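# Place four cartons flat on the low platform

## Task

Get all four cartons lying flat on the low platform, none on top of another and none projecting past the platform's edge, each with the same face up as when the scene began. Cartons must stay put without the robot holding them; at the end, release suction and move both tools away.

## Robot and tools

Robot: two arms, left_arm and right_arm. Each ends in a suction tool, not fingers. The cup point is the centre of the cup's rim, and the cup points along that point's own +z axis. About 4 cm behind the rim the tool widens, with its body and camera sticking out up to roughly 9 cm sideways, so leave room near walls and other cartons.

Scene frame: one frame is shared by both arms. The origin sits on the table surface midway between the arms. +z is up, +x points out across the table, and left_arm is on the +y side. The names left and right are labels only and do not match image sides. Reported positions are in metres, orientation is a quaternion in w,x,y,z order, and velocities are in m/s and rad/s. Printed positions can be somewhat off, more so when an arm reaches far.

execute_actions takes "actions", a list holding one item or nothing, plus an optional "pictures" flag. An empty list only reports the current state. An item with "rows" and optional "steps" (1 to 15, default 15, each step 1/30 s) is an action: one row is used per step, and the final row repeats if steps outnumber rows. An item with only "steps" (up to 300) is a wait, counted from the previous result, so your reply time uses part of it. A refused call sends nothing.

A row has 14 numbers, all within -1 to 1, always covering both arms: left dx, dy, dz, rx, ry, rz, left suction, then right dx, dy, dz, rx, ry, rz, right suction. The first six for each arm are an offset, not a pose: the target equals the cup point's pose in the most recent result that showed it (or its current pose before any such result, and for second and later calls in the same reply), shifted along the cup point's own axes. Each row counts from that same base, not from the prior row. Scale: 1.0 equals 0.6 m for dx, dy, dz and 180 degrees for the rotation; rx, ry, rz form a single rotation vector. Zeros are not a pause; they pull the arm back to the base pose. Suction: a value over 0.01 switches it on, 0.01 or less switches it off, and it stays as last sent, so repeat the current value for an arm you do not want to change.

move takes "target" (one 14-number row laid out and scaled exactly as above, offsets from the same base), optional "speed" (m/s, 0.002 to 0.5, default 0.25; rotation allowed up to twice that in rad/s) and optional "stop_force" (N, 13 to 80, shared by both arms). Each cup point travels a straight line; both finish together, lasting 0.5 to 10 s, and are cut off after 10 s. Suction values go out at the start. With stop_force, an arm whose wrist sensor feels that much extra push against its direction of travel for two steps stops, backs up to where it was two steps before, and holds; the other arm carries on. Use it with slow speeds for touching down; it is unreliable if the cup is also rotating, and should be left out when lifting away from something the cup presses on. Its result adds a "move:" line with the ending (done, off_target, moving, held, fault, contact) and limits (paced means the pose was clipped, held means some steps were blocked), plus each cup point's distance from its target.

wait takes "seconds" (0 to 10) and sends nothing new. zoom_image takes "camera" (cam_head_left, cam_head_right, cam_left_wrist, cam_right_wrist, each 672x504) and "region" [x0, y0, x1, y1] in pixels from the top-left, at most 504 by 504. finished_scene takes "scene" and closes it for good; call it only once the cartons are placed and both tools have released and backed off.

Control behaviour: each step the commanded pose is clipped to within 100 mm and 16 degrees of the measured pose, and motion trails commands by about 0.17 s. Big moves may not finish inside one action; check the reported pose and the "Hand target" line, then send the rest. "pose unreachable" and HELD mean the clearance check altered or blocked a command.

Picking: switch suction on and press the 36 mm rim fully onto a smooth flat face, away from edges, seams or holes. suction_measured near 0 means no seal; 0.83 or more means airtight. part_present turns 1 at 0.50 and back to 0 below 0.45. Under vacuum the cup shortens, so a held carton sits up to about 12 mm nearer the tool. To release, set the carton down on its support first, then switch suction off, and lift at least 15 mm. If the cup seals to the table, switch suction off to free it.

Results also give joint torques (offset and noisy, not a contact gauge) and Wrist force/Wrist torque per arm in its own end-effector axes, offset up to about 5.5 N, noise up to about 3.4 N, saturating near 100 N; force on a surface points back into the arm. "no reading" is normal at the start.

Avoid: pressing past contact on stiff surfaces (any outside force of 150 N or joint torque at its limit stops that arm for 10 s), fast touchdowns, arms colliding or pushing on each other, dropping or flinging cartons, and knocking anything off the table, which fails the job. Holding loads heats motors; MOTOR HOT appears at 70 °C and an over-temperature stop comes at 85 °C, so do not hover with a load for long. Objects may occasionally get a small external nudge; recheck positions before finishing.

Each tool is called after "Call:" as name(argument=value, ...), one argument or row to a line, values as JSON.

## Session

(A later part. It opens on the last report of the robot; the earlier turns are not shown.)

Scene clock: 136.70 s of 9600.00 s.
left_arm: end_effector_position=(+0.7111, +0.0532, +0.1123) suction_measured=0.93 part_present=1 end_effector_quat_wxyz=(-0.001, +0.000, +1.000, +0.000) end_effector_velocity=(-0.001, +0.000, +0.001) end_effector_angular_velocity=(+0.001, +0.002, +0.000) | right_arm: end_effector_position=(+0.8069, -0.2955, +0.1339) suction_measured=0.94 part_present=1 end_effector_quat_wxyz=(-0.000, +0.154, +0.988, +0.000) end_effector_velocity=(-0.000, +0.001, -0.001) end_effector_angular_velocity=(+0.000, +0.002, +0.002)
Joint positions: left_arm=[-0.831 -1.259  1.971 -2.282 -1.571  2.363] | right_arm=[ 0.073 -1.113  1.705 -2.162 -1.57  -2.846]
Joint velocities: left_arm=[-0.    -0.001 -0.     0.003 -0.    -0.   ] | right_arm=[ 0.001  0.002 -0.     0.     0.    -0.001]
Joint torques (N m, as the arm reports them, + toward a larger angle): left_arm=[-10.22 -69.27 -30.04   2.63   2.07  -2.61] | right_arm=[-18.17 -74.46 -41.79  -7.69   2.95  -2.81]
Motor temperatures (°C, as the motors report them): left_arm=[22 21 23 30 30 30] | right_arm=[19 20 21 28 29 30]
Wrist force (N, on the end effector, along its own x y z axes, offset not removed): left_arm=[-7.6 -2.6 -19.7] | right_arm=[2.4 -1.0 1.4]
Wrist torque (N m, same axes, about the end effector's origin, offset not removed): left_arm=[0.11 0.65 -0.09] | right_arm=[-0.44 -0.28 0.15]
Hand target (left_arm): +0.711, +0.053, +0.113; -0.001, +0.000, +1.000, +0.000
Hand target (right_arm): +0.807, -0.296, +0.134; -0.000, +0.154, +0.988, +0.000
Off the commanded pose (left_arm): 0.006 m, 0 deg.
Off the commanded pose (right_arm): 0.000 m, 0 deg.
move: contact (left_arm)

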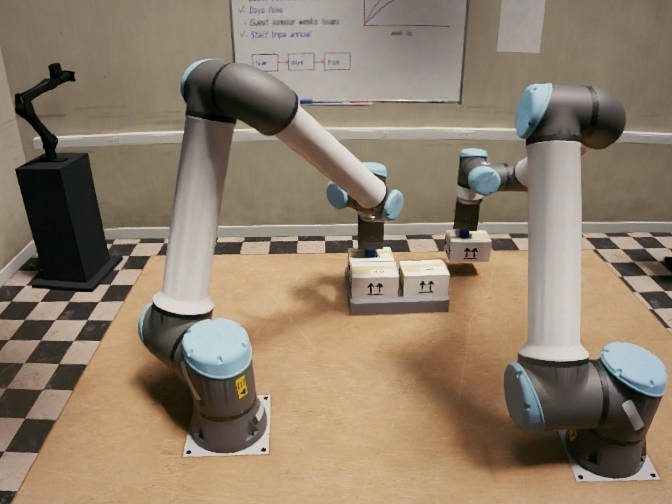

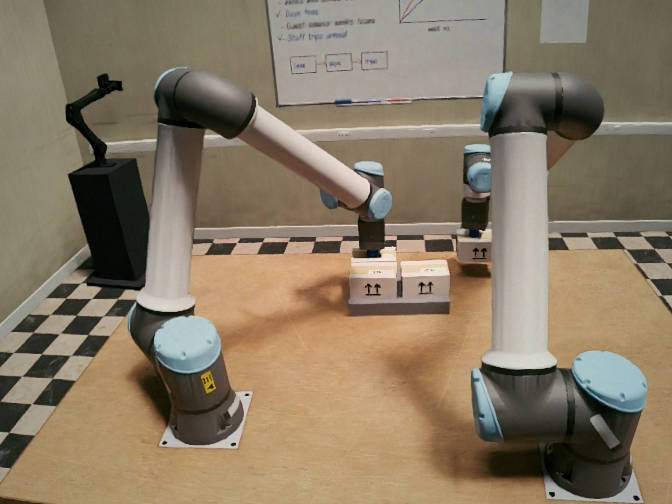

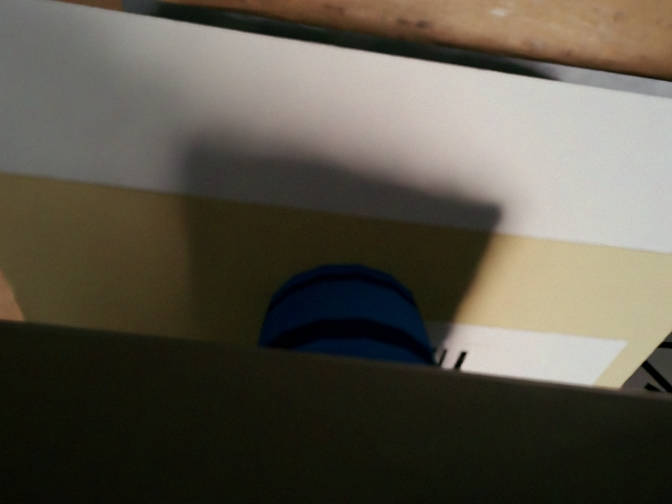

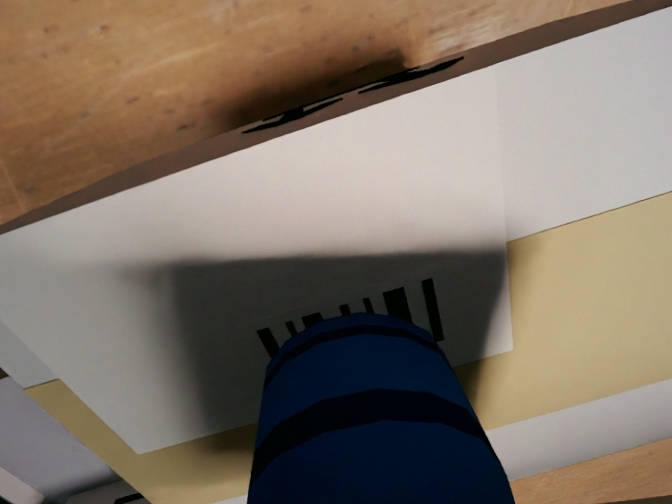

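Call:
execute_actions(
  actions=[
    {"rows":[[0,0,-0.001,0,0,0,0, 0,0,0,0,0,0,1]],"steps":5},
  ],
  pictures=false,
)

Call:
move(
  target=[0,0,-0.05,0,0,0,0, 0.03,0.04,0,0,0,0,1],
  speed=0.12,
)

Call:
move(
  target=[0.133,0.5,-0.1,0,0,0,0, 0.1834,0.2339,0,0,0,0,1],
  speed=0.35,
)

Scene clock: 155.87 s of 9600.00 s.
left_arm: end_effector_position=(+0.7112, +0.0531, +0.1129) suction_measured=0.00 part_present=0 end_effector_quat_wxyz=(-0.001, +0.000, +1.000, +0.000) end_effector_velocity=(-0.001, +0.001, +0.001) end_effector_angular_velocity=(+0.001, +0.002, +0.000) | right_arm: end_effector_position=(+0.8070, -0.2956, +0.1339) suction_measured=0.94 part_present=1 end_effector_quat_wxyz=(-0.000, +0.154, +0.988, +0.000) end_effector_velocity=(-0.000, +0.000, -0.000) end_effector_angular_velocity=(+0.000, +0.001, -0.000)
Joint positions: left_arm=[-0.831 -1.259  1.971 -2.281 -1.571  2.363] | right_arm=[ 0.073 -1.113  1.705 -2.162 -1.57  -2.846]
Joint velocities: left_arm=[-0.    -0.001 -0.     0.004 -0.    -0.   ] | right_arm=[ 0.     0.    -0.     0.001  0.     0.   ]
Joint torques (N m, as the arm reports them, + toward a larger angle): left_arm=[ -6.23 -74.53 -35.62   0.86  -0.2   -2.4 ] | right_arm=[  0.45 -90.8  -42.17  -5.35  -0.65  -0.59]
Motor temperatures (°C, as the motors report them): left_arm=[22 21 23 30 30 30] | right_arm=[19 20 21 28 29 30]
Wrist force (N, on the end effector, along its own x y z axes, offset not removed): left_arm=[0.2 -0.4 -14.8] | right_arm=[3.0 2.7 5.3]
Wrist torque (N m, same axes, about the end effector's origin, offset not removed): left_arm=[0.05 -0.06 -0.07] | right_arm=[0.26 -0.41 0.07]
Hand target (left_arm): +0.711, +0.053, +0.113; -0.001, +0.000, +1.000, +0.000
Hand target (right_arm): +0.807, -0.296, +0.134; -0.000, +0.154, +0.988, +0.000
Off the commanded pose (left_arm): 0.000 m, 0 deg.
Off the commanded pose (right_arm): 0.000 m, 0 deg.
Steps of this call (steps 1 to 90: nothing new was sent; then 16.00 s passed at rest; steps 91 to 95: all 5 steps of this action). Readings (end_effector_position | what the end effector reports):
91: left_arm (+0.7112, +0.0532, +0.1126) | right_arm (+0.8070, -0.2956, +0.1339) | left_arm suction_measured=0.62 part_present=1 | right_arm suction_measured=0.94 part_present=1
92: left_arm (+0.7112, +0.0532, +0.1127) | right_arm (+0.8070, -0.2956, +0.1339) | left_arm suction_measured=0.14 part_present=0 | right_arm suction_measured=0.94 part_present=1
94: left_arm (+0.7112, +0.0531, +0.1129) | right_arm (+0.8070, -0.2956, +0.1339) | left_arm suction_measured=0.00 part_present=0 | right_arm suction_measured=0.94 part_present=1
95: the state above

Scene clock: 157.00 s of 9600.00 s.
left_arm: end_effector_position=(+0.7112, +0.0532, +0.1425) suction_measured=0.00 part_present=0 end_effector_quat_wxyz=(-0.001, +0.000, +1.000, +0.000) end_effector_velocity=(+0.000, -0.000, +0.003) end_effector_angular_velocity=(+0.000, -0.000, -0.000) | right_arm: end_effector_position=(+0.7973, -0.2676, +0.1339) suction_measured=0.94 part_present=1 end_effector_quat_wxyz=(-0.000, +0.154, +0.988, +0.000) end_effector_velocity=(-0.001, +0.003, -0.000) end_effector_angular_velocity=(+0.001, -0.000, -0.000)
Joint positions: left_arm=[-0.831 -1.292  1.95  -2.227 -1.571  2.363] | right_arm=[ 0.105 -1.119  1.713 -2.165 -1.57  -2.814]
Joint velocities: left_arm=[-0.    -0.003 -0.003  0.006  0.     0.   ] | right_arm=[ 0.003 -0.     0.001 -0.     0.001  0.003]
Joint torques (N m, as the arm reports them, + toward a larger angle): left_arm=[ -6.08 -84.39 -46.69  -0.47  -0.12  -2.3 ] | right_arm=[ 11.3  -90.27 -37.97  -8.14   0.02   2.66]
Motor temperatures (°C, as the motors report them): left_arm=[22 21 23 30 30 30] | right_arm=[19 20 21 28 29 30]
Wrist force (N, on the end effector, along its own x y z axes, offset not removed): left_arm=[-1.2 0.8 1.4] | right_arm=[1.3 0.0 7.0]
Wrist torque (N m, same axes, about the end effector's origin, offset not removed): left_arm=[0.26 0.19 -0.04] | right_arm=[-0.25 0.03 0.13]
Hand target (left_arm): +0.711, +0.053, +0.143; -0.001, +0.000, +1.000, +0.000
Hand target (right_arm): +0.797, -0.267, +0.134; -0.000, +0.154, +0.988, +0.000
Off the commanded pose (left_arm): 0.000 m, 0 deg.
Off the commanded pose (right_arm): 0.000 m, 0 deg.
move: done

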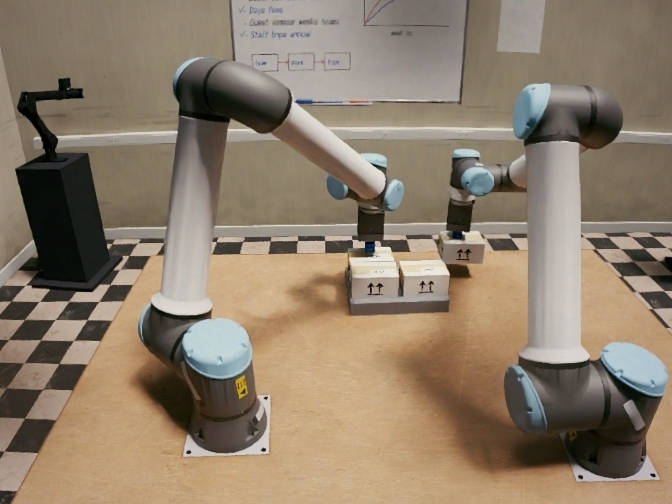

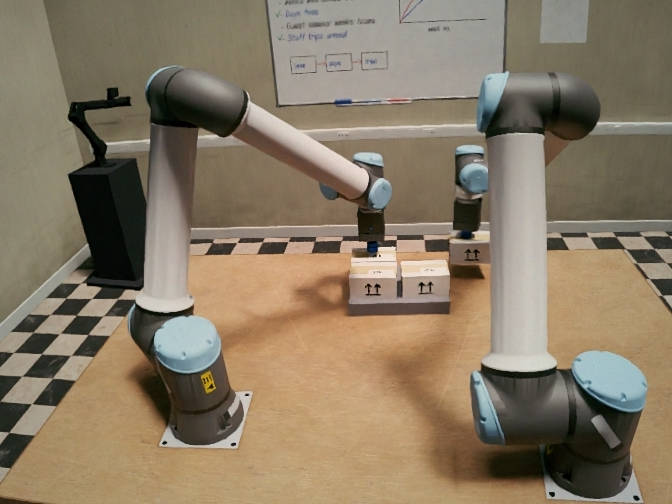

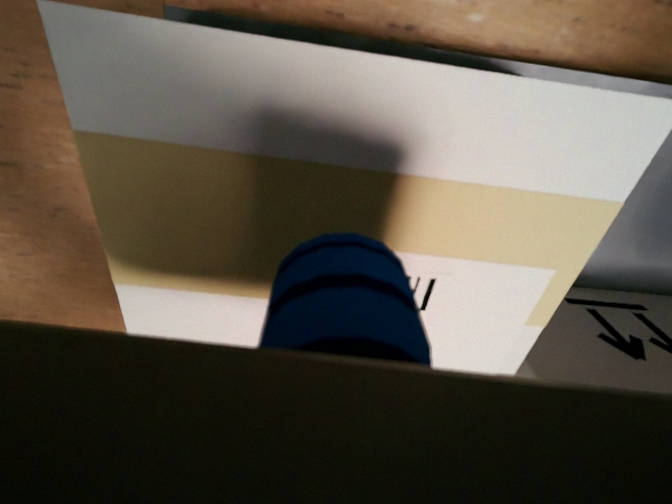

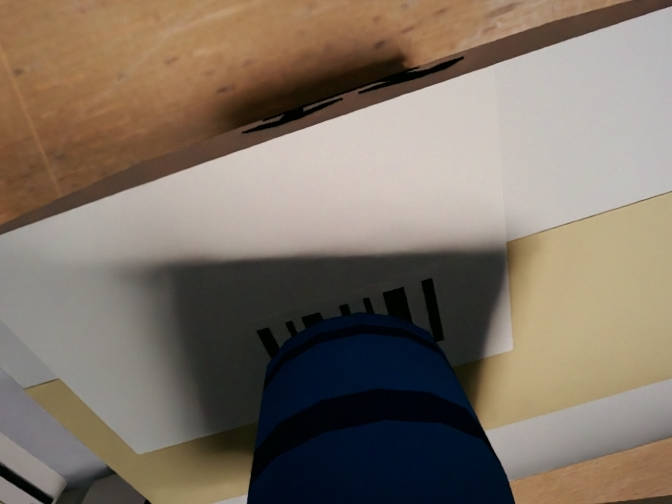

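Scene clock: 158.70 s of 9600.00 s.
left_arm: end_effector_position=(+0.6322, +0.3527, +0.2026) suction_measured=0.00 part_present=0 end_effector_quat_wxyz=(-0.001, +0.000, +1.000, +0.000) end_effector_velocity=(-0.001, +0.003, +0.001) end_effector_angular_velocity=(+0.000, +0.001, -0.000) | right_arm: end_effector_position=(+0.7355, -0.1006, +0.1342) suction_measured=0.94 part_present=1 end_effector_quat_wxyz=(-0.000, +0.154, +0.988, +0.000) end_effector_velocity=(-0.000, +0.001, -0.001) end_effector_angular_velocity=(+0.000, +0.002, -0.000)
Joint positions: left_arm=[-0.525 -1.649  2.224 -2.145 -1.572  2.669] | right_arm=[ 0.308 -1.128  1.727 -2.17  -1.57  -2.611]
Joint velocities: left_arm=[ 0.004 -0.003  0.001  0.002 -0.     0.004] | right_arm=[ 0.001  0.002 -0.     0.001  0.001  0.001]
Joint torques (N m, as the arm reports them, + toward a larger angle): left_arm=[ 12.51 -55.94 -34.41  -0.72  -1.7    2.83] | right_arm=[ 13.27 -71.07 -52.08  -2.18  -3.85   3.2 ]
Motor temperatures (°C, as the motors report them): left_arm=[22 21 23 30 30 30] | right_arm=[19 20 21 28 29 30]
Wrist force (N, on the end effector, along its own x y z axes, offset not removed): left_arm=[0.9 0.4 2.2] | right_arm=[2.3 4.4 1.1]
Wrist torque (N m, same axes, about the end effector's origin, offset not removed): left_arm=[0.29 -0.10 0.08] | right_arm=[0.49 -0.34 0.06]
Hand target (left_arm): +0.632, +0.353, +0.203; -0.001, +0.000, +1.000, +0.000
Hand target (right_arm): +0.735, -0.100, +0.134; -0.000, +0.154, +0.988, +0.000
Off the commanded pose (left_arm): 0.001 m, 0 deg.
Off the commanded pose (right_arm): 0.000 m, 0 deg.
move: done

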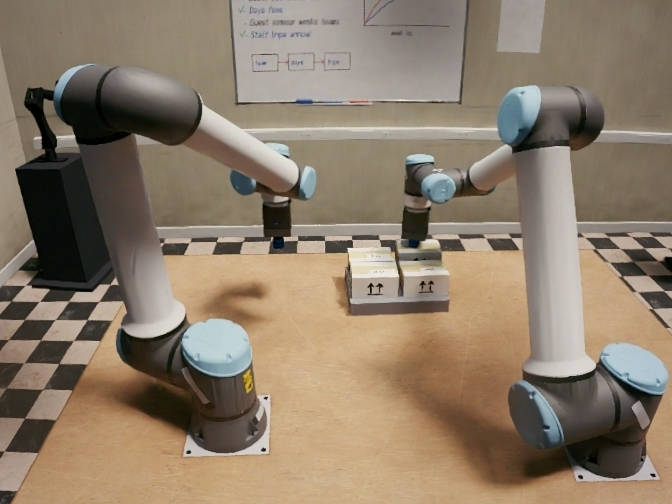

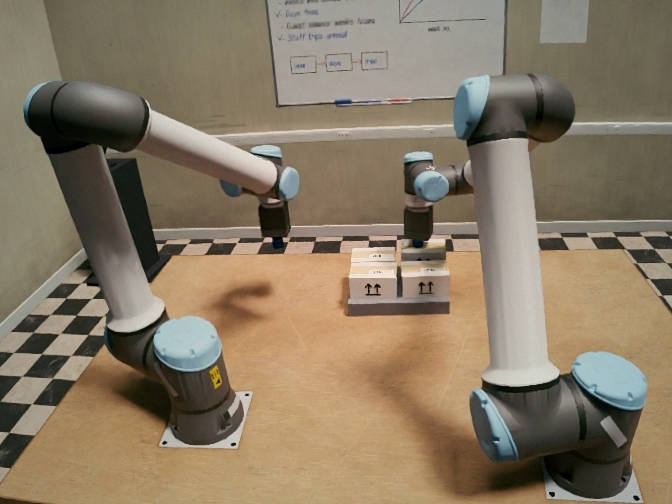

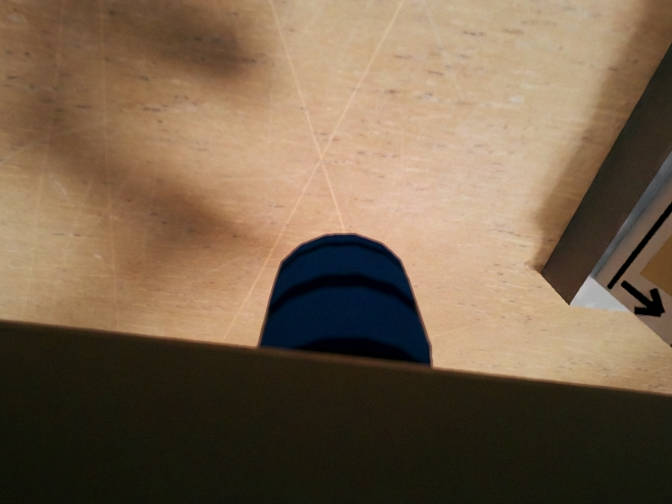

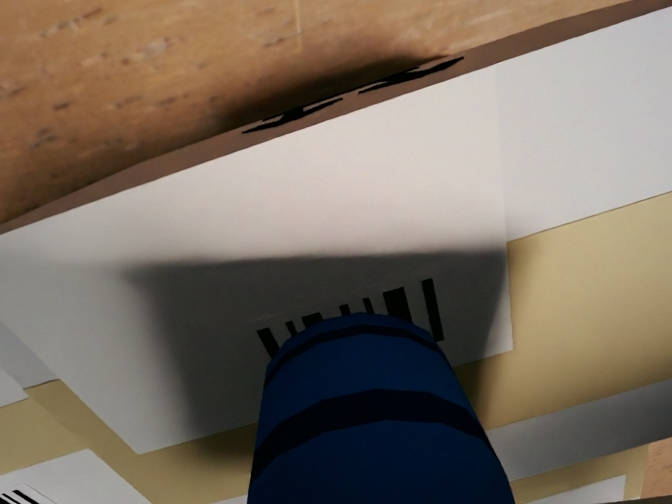

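Call:
zoom_image(
  camera="cam_head_left",
  region=[340,225,460,320],
)

Call:
zoom_image(
  camera="cam_head_right",
  region=[340,225,460,320],
)

Call:
zoom_image(
  camera="cam_right_wrist",
  region=[0,300,250,504],
)

Call:
zoom_image(
  camera="cam_right_wrist",
  region=[472,350,672,504],
)

Region (340, 225, 460, 320) of cam_head_left's 672x504 image, scaled by 4.200, with more detail than that image has; it fills the top 399 rows of this view, and the rest is white.

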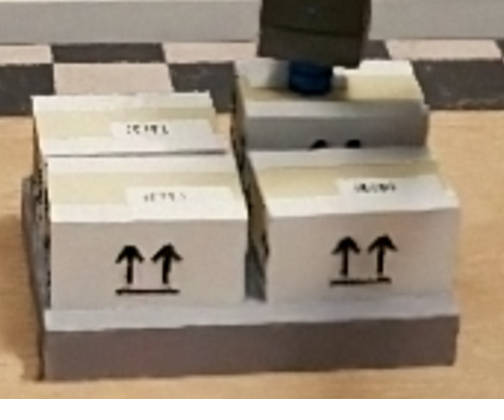

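Region (340, 225, 460, 320) of cam_head_right's 672x504 image, scaled by 4.200, with more detail than that image has; it fills the top 399 rows of this view, and the rest is white.

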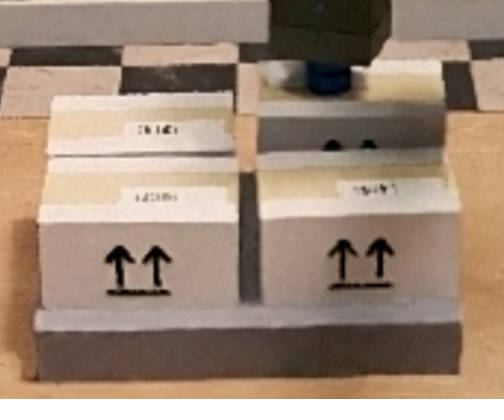

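Region (0, 300, 250, 504) of cam_right_wrist's 672x504 image, scaled by 2.016, with more detail than that image has; it fills the top 411 rows of this view, and the rest is white.

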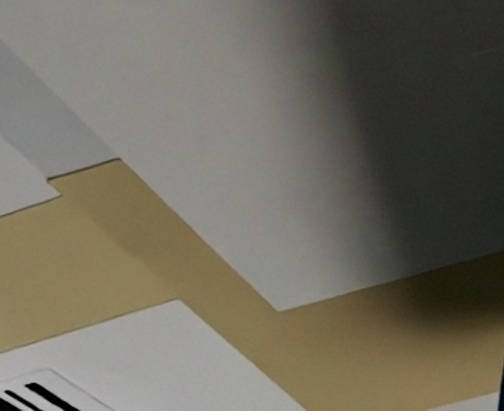

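Region (472, 350, 672, 504) of cam_right_wrist's 672x504 image, scaled by 2.520, with more detail than that image has; it fills the top 388 rows of this view, and the rest is white.

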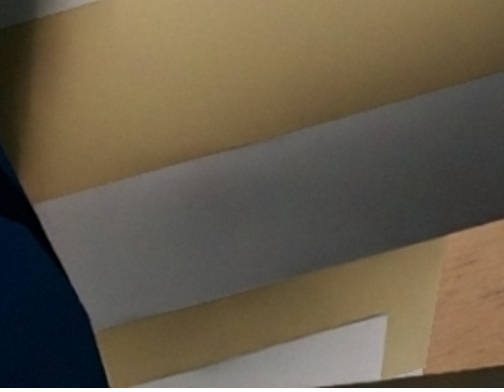

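Call:
zoom_image(
  camera="cam_head_right",
  region=[390,232,455,272],
)

Call:
zoom_image(
  camera="cam_head_left",
  region=[385,232,450,272],
)

Region (390, 232, 455, 272) of cam_head_right's 672x504 image, scaled by 7.754, with more detail than that image has; it fills the top 310 rows of this view, and the rest is white.

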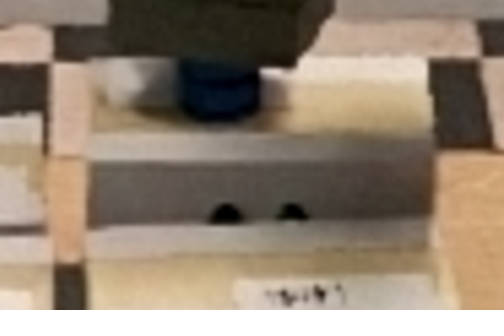

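Region (385, 232, 450, 272) of cam_head_left's 672x504 image, scaled by 7.754, with more detail than that image has; it fills the top 310 rows of this view, and the rest is white.

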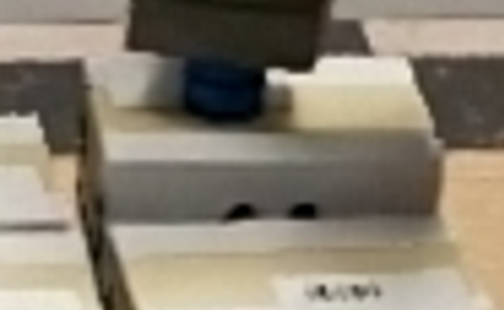

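Call:
move(
  target=[0,0,0,0,0,0,0, 0.0315,0.0057,0.022,0,0,-0.007,1],
  speed=0.05,
)

Call:
zoom_image(
  camera="cam_head_left",
  region=[340,225,460,320],
)

Call:
zoom_image(
  camera="cam_head_right",
  region=[340,225,460,320],
)

Scene clock: 193.87 s of 9600.00 s.
left_arm: end_effector_position=(+0.6321, +0.3528, +0.2025) suction_measured=0.00 part_present=0 end_effector_quat_wxyz=(-0.001, +0.000, +1.000, +0.000) end_effector_velocity=(+0.000, -0.000, +0.000) end_effector_angular_velocity=(-0.001, -0.000, -0.000) | right_arm: end_effector_position=(+0.7188, -0.0917, +0.1212) suction_measured=0.94 part_present=1 end_effector_quat_wxyz=(-0.000, +0.144, +0.990, +0.000) end_effector_velocity=(-0.002, +0.001, -0.001) end_effector_angular_velocity=(-0.001, -0.001, +0.003)
Joint positions: left_arm=[-0.525 -1.649  2.224 -2.145 -1.572  2.669] | right_arm=[ 0.322 -1.131  1.76  -2.199 -1.57  -2.618]
Joint velocities: left_arm=[-0.    -0.    -0.001  0.    -0.     0.   ] | right_arm=[ 0.002 -0.001  0.004 -0.003 -0.001 -0.001]
Joint torques (N m, as the arm reports them, + toward a larger angle): left_arm=[-11.31 -16.06 -49.2   -6.28   0.09  -2.77] | right_arm=[  9.77 -87.77 -37.13  -8.16  -3.69  -2.31]
Motor temperatures (°C, as the motors report them): left_arm=[22 21 23 30 30 30] | right_arm=[19 20 21 28 29 30]
Wrist force (N, on the end effector, along its own x y z axes, offset not removed): left_arm=[-2.3 -2.9 0.4] | right_arm=[1.1 -1.1 2.5]
Wrist torque (N m, same axes, about the end effector's origin, offset not removed): left_arm=[-0.31 0.36 0.07] | right_arm=[-0.36 -0.24 0.06]
Hand target (left_arm): +0.632, +0.353, +0.203; -0.001, +0.000, +1.000, +0.000
Hand target (right_arm): +0.719, -0.092, +0.121; -0.000, +0.143, +0.990, +0.000
Off the commanded pose (left_arm): 0.000 m, 0 deg.
Off the commanded pose (right_arm): 0.000 m, 0 deg.
After step 90, 31.27 s passed at rest.
move: done

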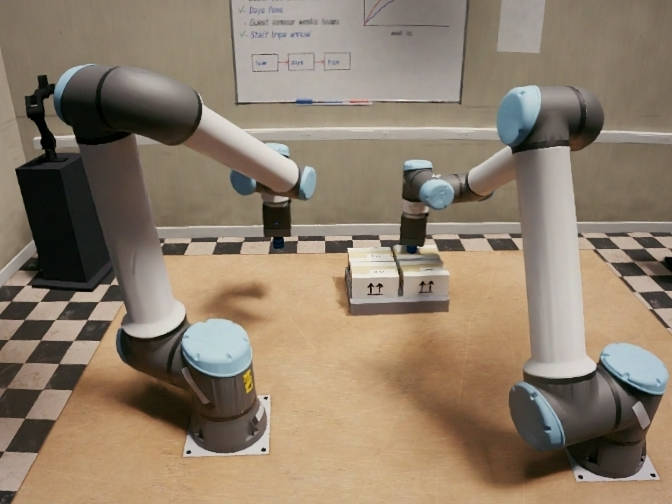

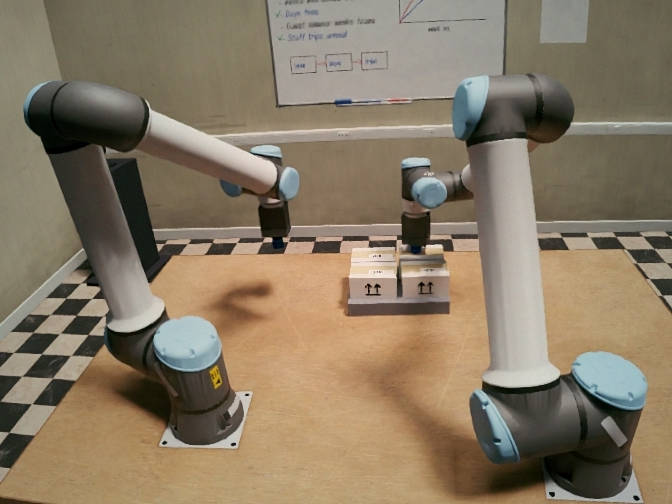

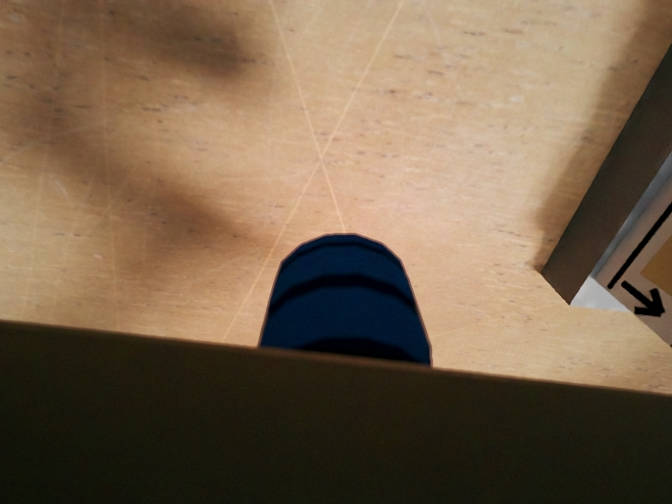

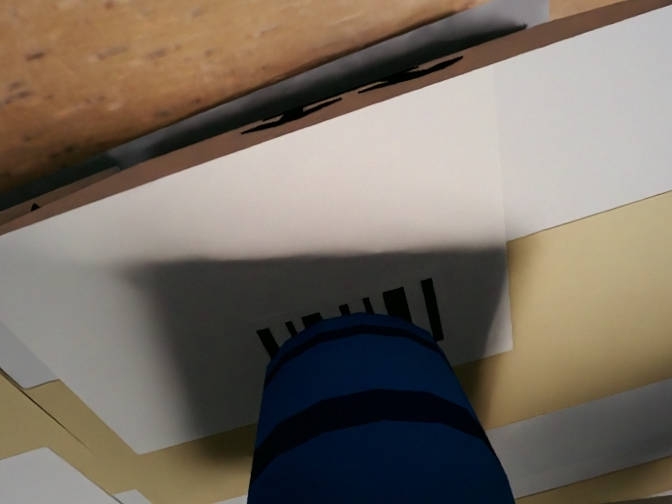

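Region (340, 225, 460, 320) of cam_head_left's 672x504 image, scaled by 4.200, with more detail than that image has; it fills the top 399 rows of this view, and the rest is white.

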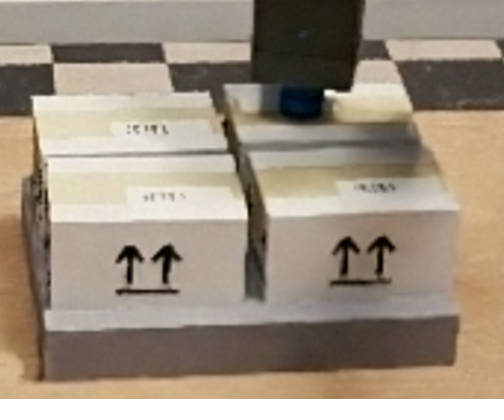

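Region (340, 225, 460, 320) of cam_head_right's 672x504 image, scaled by 4.200, with more detail than that image has; it fills the top 399 rows of this view, and the rest is white.

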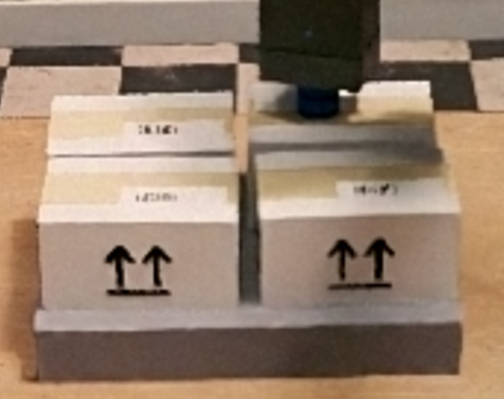

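Call:
zoom_image(
  camera="cam_right_wrist",
  region=[372,0,672,120],
)

Call:
zoom_image(
  camera="cam_right_wrist",
  region=[0,80,300,250],
)

Region (372, 0, 672, 120) of cam_right_wrist's 672x504 image, scaled by 1.680, with more detail than that image has; it fills the top 202 rows of this view, and the rest is white.

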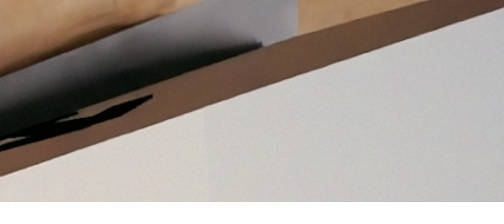

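Region (0, 80, 300, 250) of cam_right_wrist's 672x504 image, scaled by 1.680, with more detail than that image has; it fills the top 286 rows of this view, and the rest is white.

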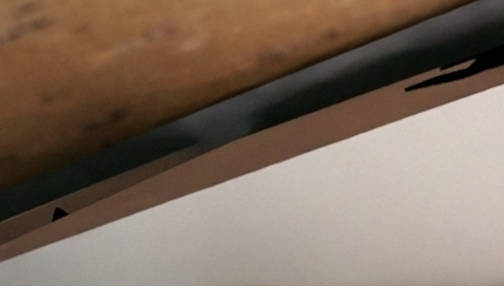

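Call:
move(
  target=[0,0,0,0,0,0,0, -0.007,0.002,0.019,0,0,0,1],
  speed=0.012,
  stop_force=13,
)

Scene clock: 217.40 s of 9600.00 s.
left_arm: end_effector_position=(+0.6322, +0.3527, +0.2026) suction_measured=0.00 part_present=0 end_effector_quat_wxyz=(-0.001, +0.000, +1.000, +0.000) end_effector_velocity=(+0.000, -0.000, +0.000) end_effector_angular_velocity=(-0.000, -0.000, -0.000) | right_arm: end_effector_position=(+0.7220, -0.0917, +0.1135) suction_measured=0.94 part_present=1 end_effector_quat_wxyz=(-0.000, +0.143, +0.990, +0.000) end_effector_velocity=(-0.003, -0.002, +0.001) end_effector_angular_velocity=(-0.001, +0.005, -0.001)
Joint positions: left_arm=[-0.525 -1.649  2.224 -2.145 -1.572  2.669] | right_arm=[ 0.321 -1.12   1.759 -2.21  -1.57  -2.619]
Joint velocities: left_arm=[-0.     0.    -0.001  0.    -0.     0.   ] | right_arm=[-0.002 -0.004  0.003  0.006  0.001 -0.   ]
Joint torques (N m, as the arm reports them, + toward a larger angle): left_arm=[ -7.46 -23.97 -38.75  -5.9    0.55  -2.11] | right_arm=[ -1.1  -69.41 -19.78   1.29  -1.08  -0.69]
Motor temperatures (°C, as the motors report them): left_arm=[22 21 23 30 30 30] | right_arm=[19 20 21 28 29 30]
Wrist force (N, on the end effector, along its own x y z axes, offset not removed): left_arm=[-0.2 1.3 1.0] | right_arm=[-1.2 2.9 -19.9]
Wrist torque (N m, same axes, about the end effector's origin, offset not removed): left_arm=[0.36 -0.02 0.09] | right_arm=[0.00 -0.19 0.09]
Hand target (left_arm): +0.632, +0.353, +0.203; -0.001, +0.000, +1.000, +0.000
Hand target (right_arm): +0.722, -0.092, +0.114; -0.000, +0.143, +0.990, +0.000
Off the commanded pose (left_arm): 0.000 m, 0 deg.
Off the commanded pose (right_arm): 0.004 m, 0 deg.
After step 90, 19.43 s passed at rest.
move: contact (right_arm)

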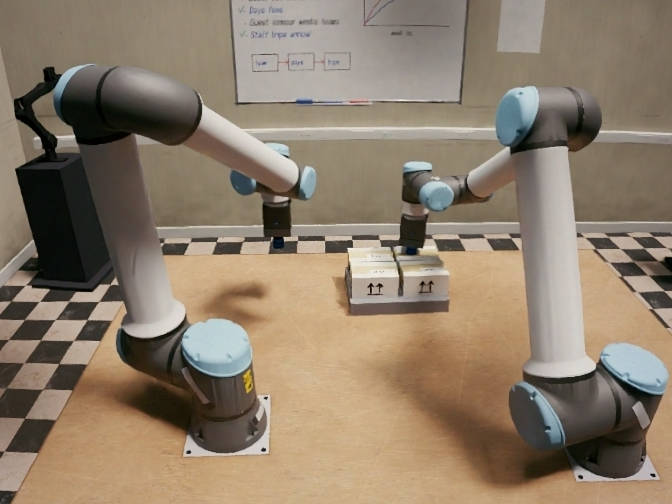

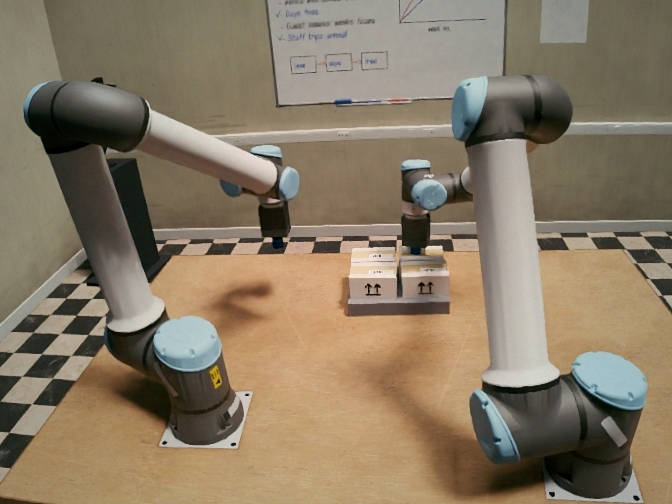

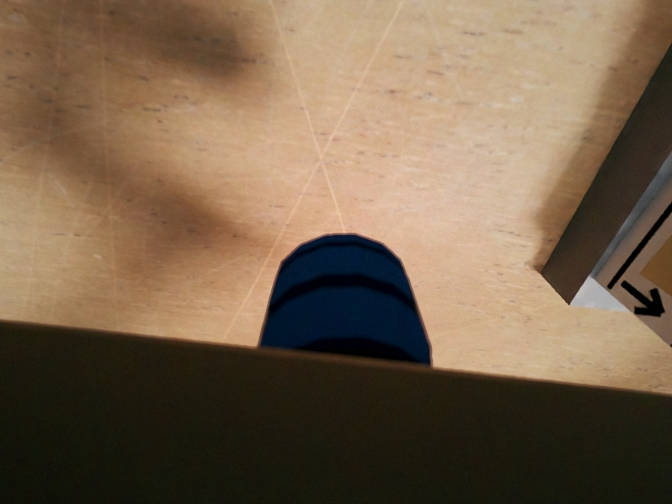

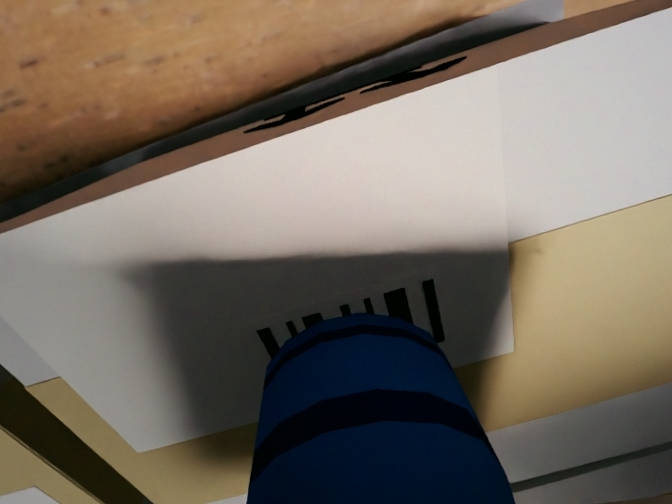

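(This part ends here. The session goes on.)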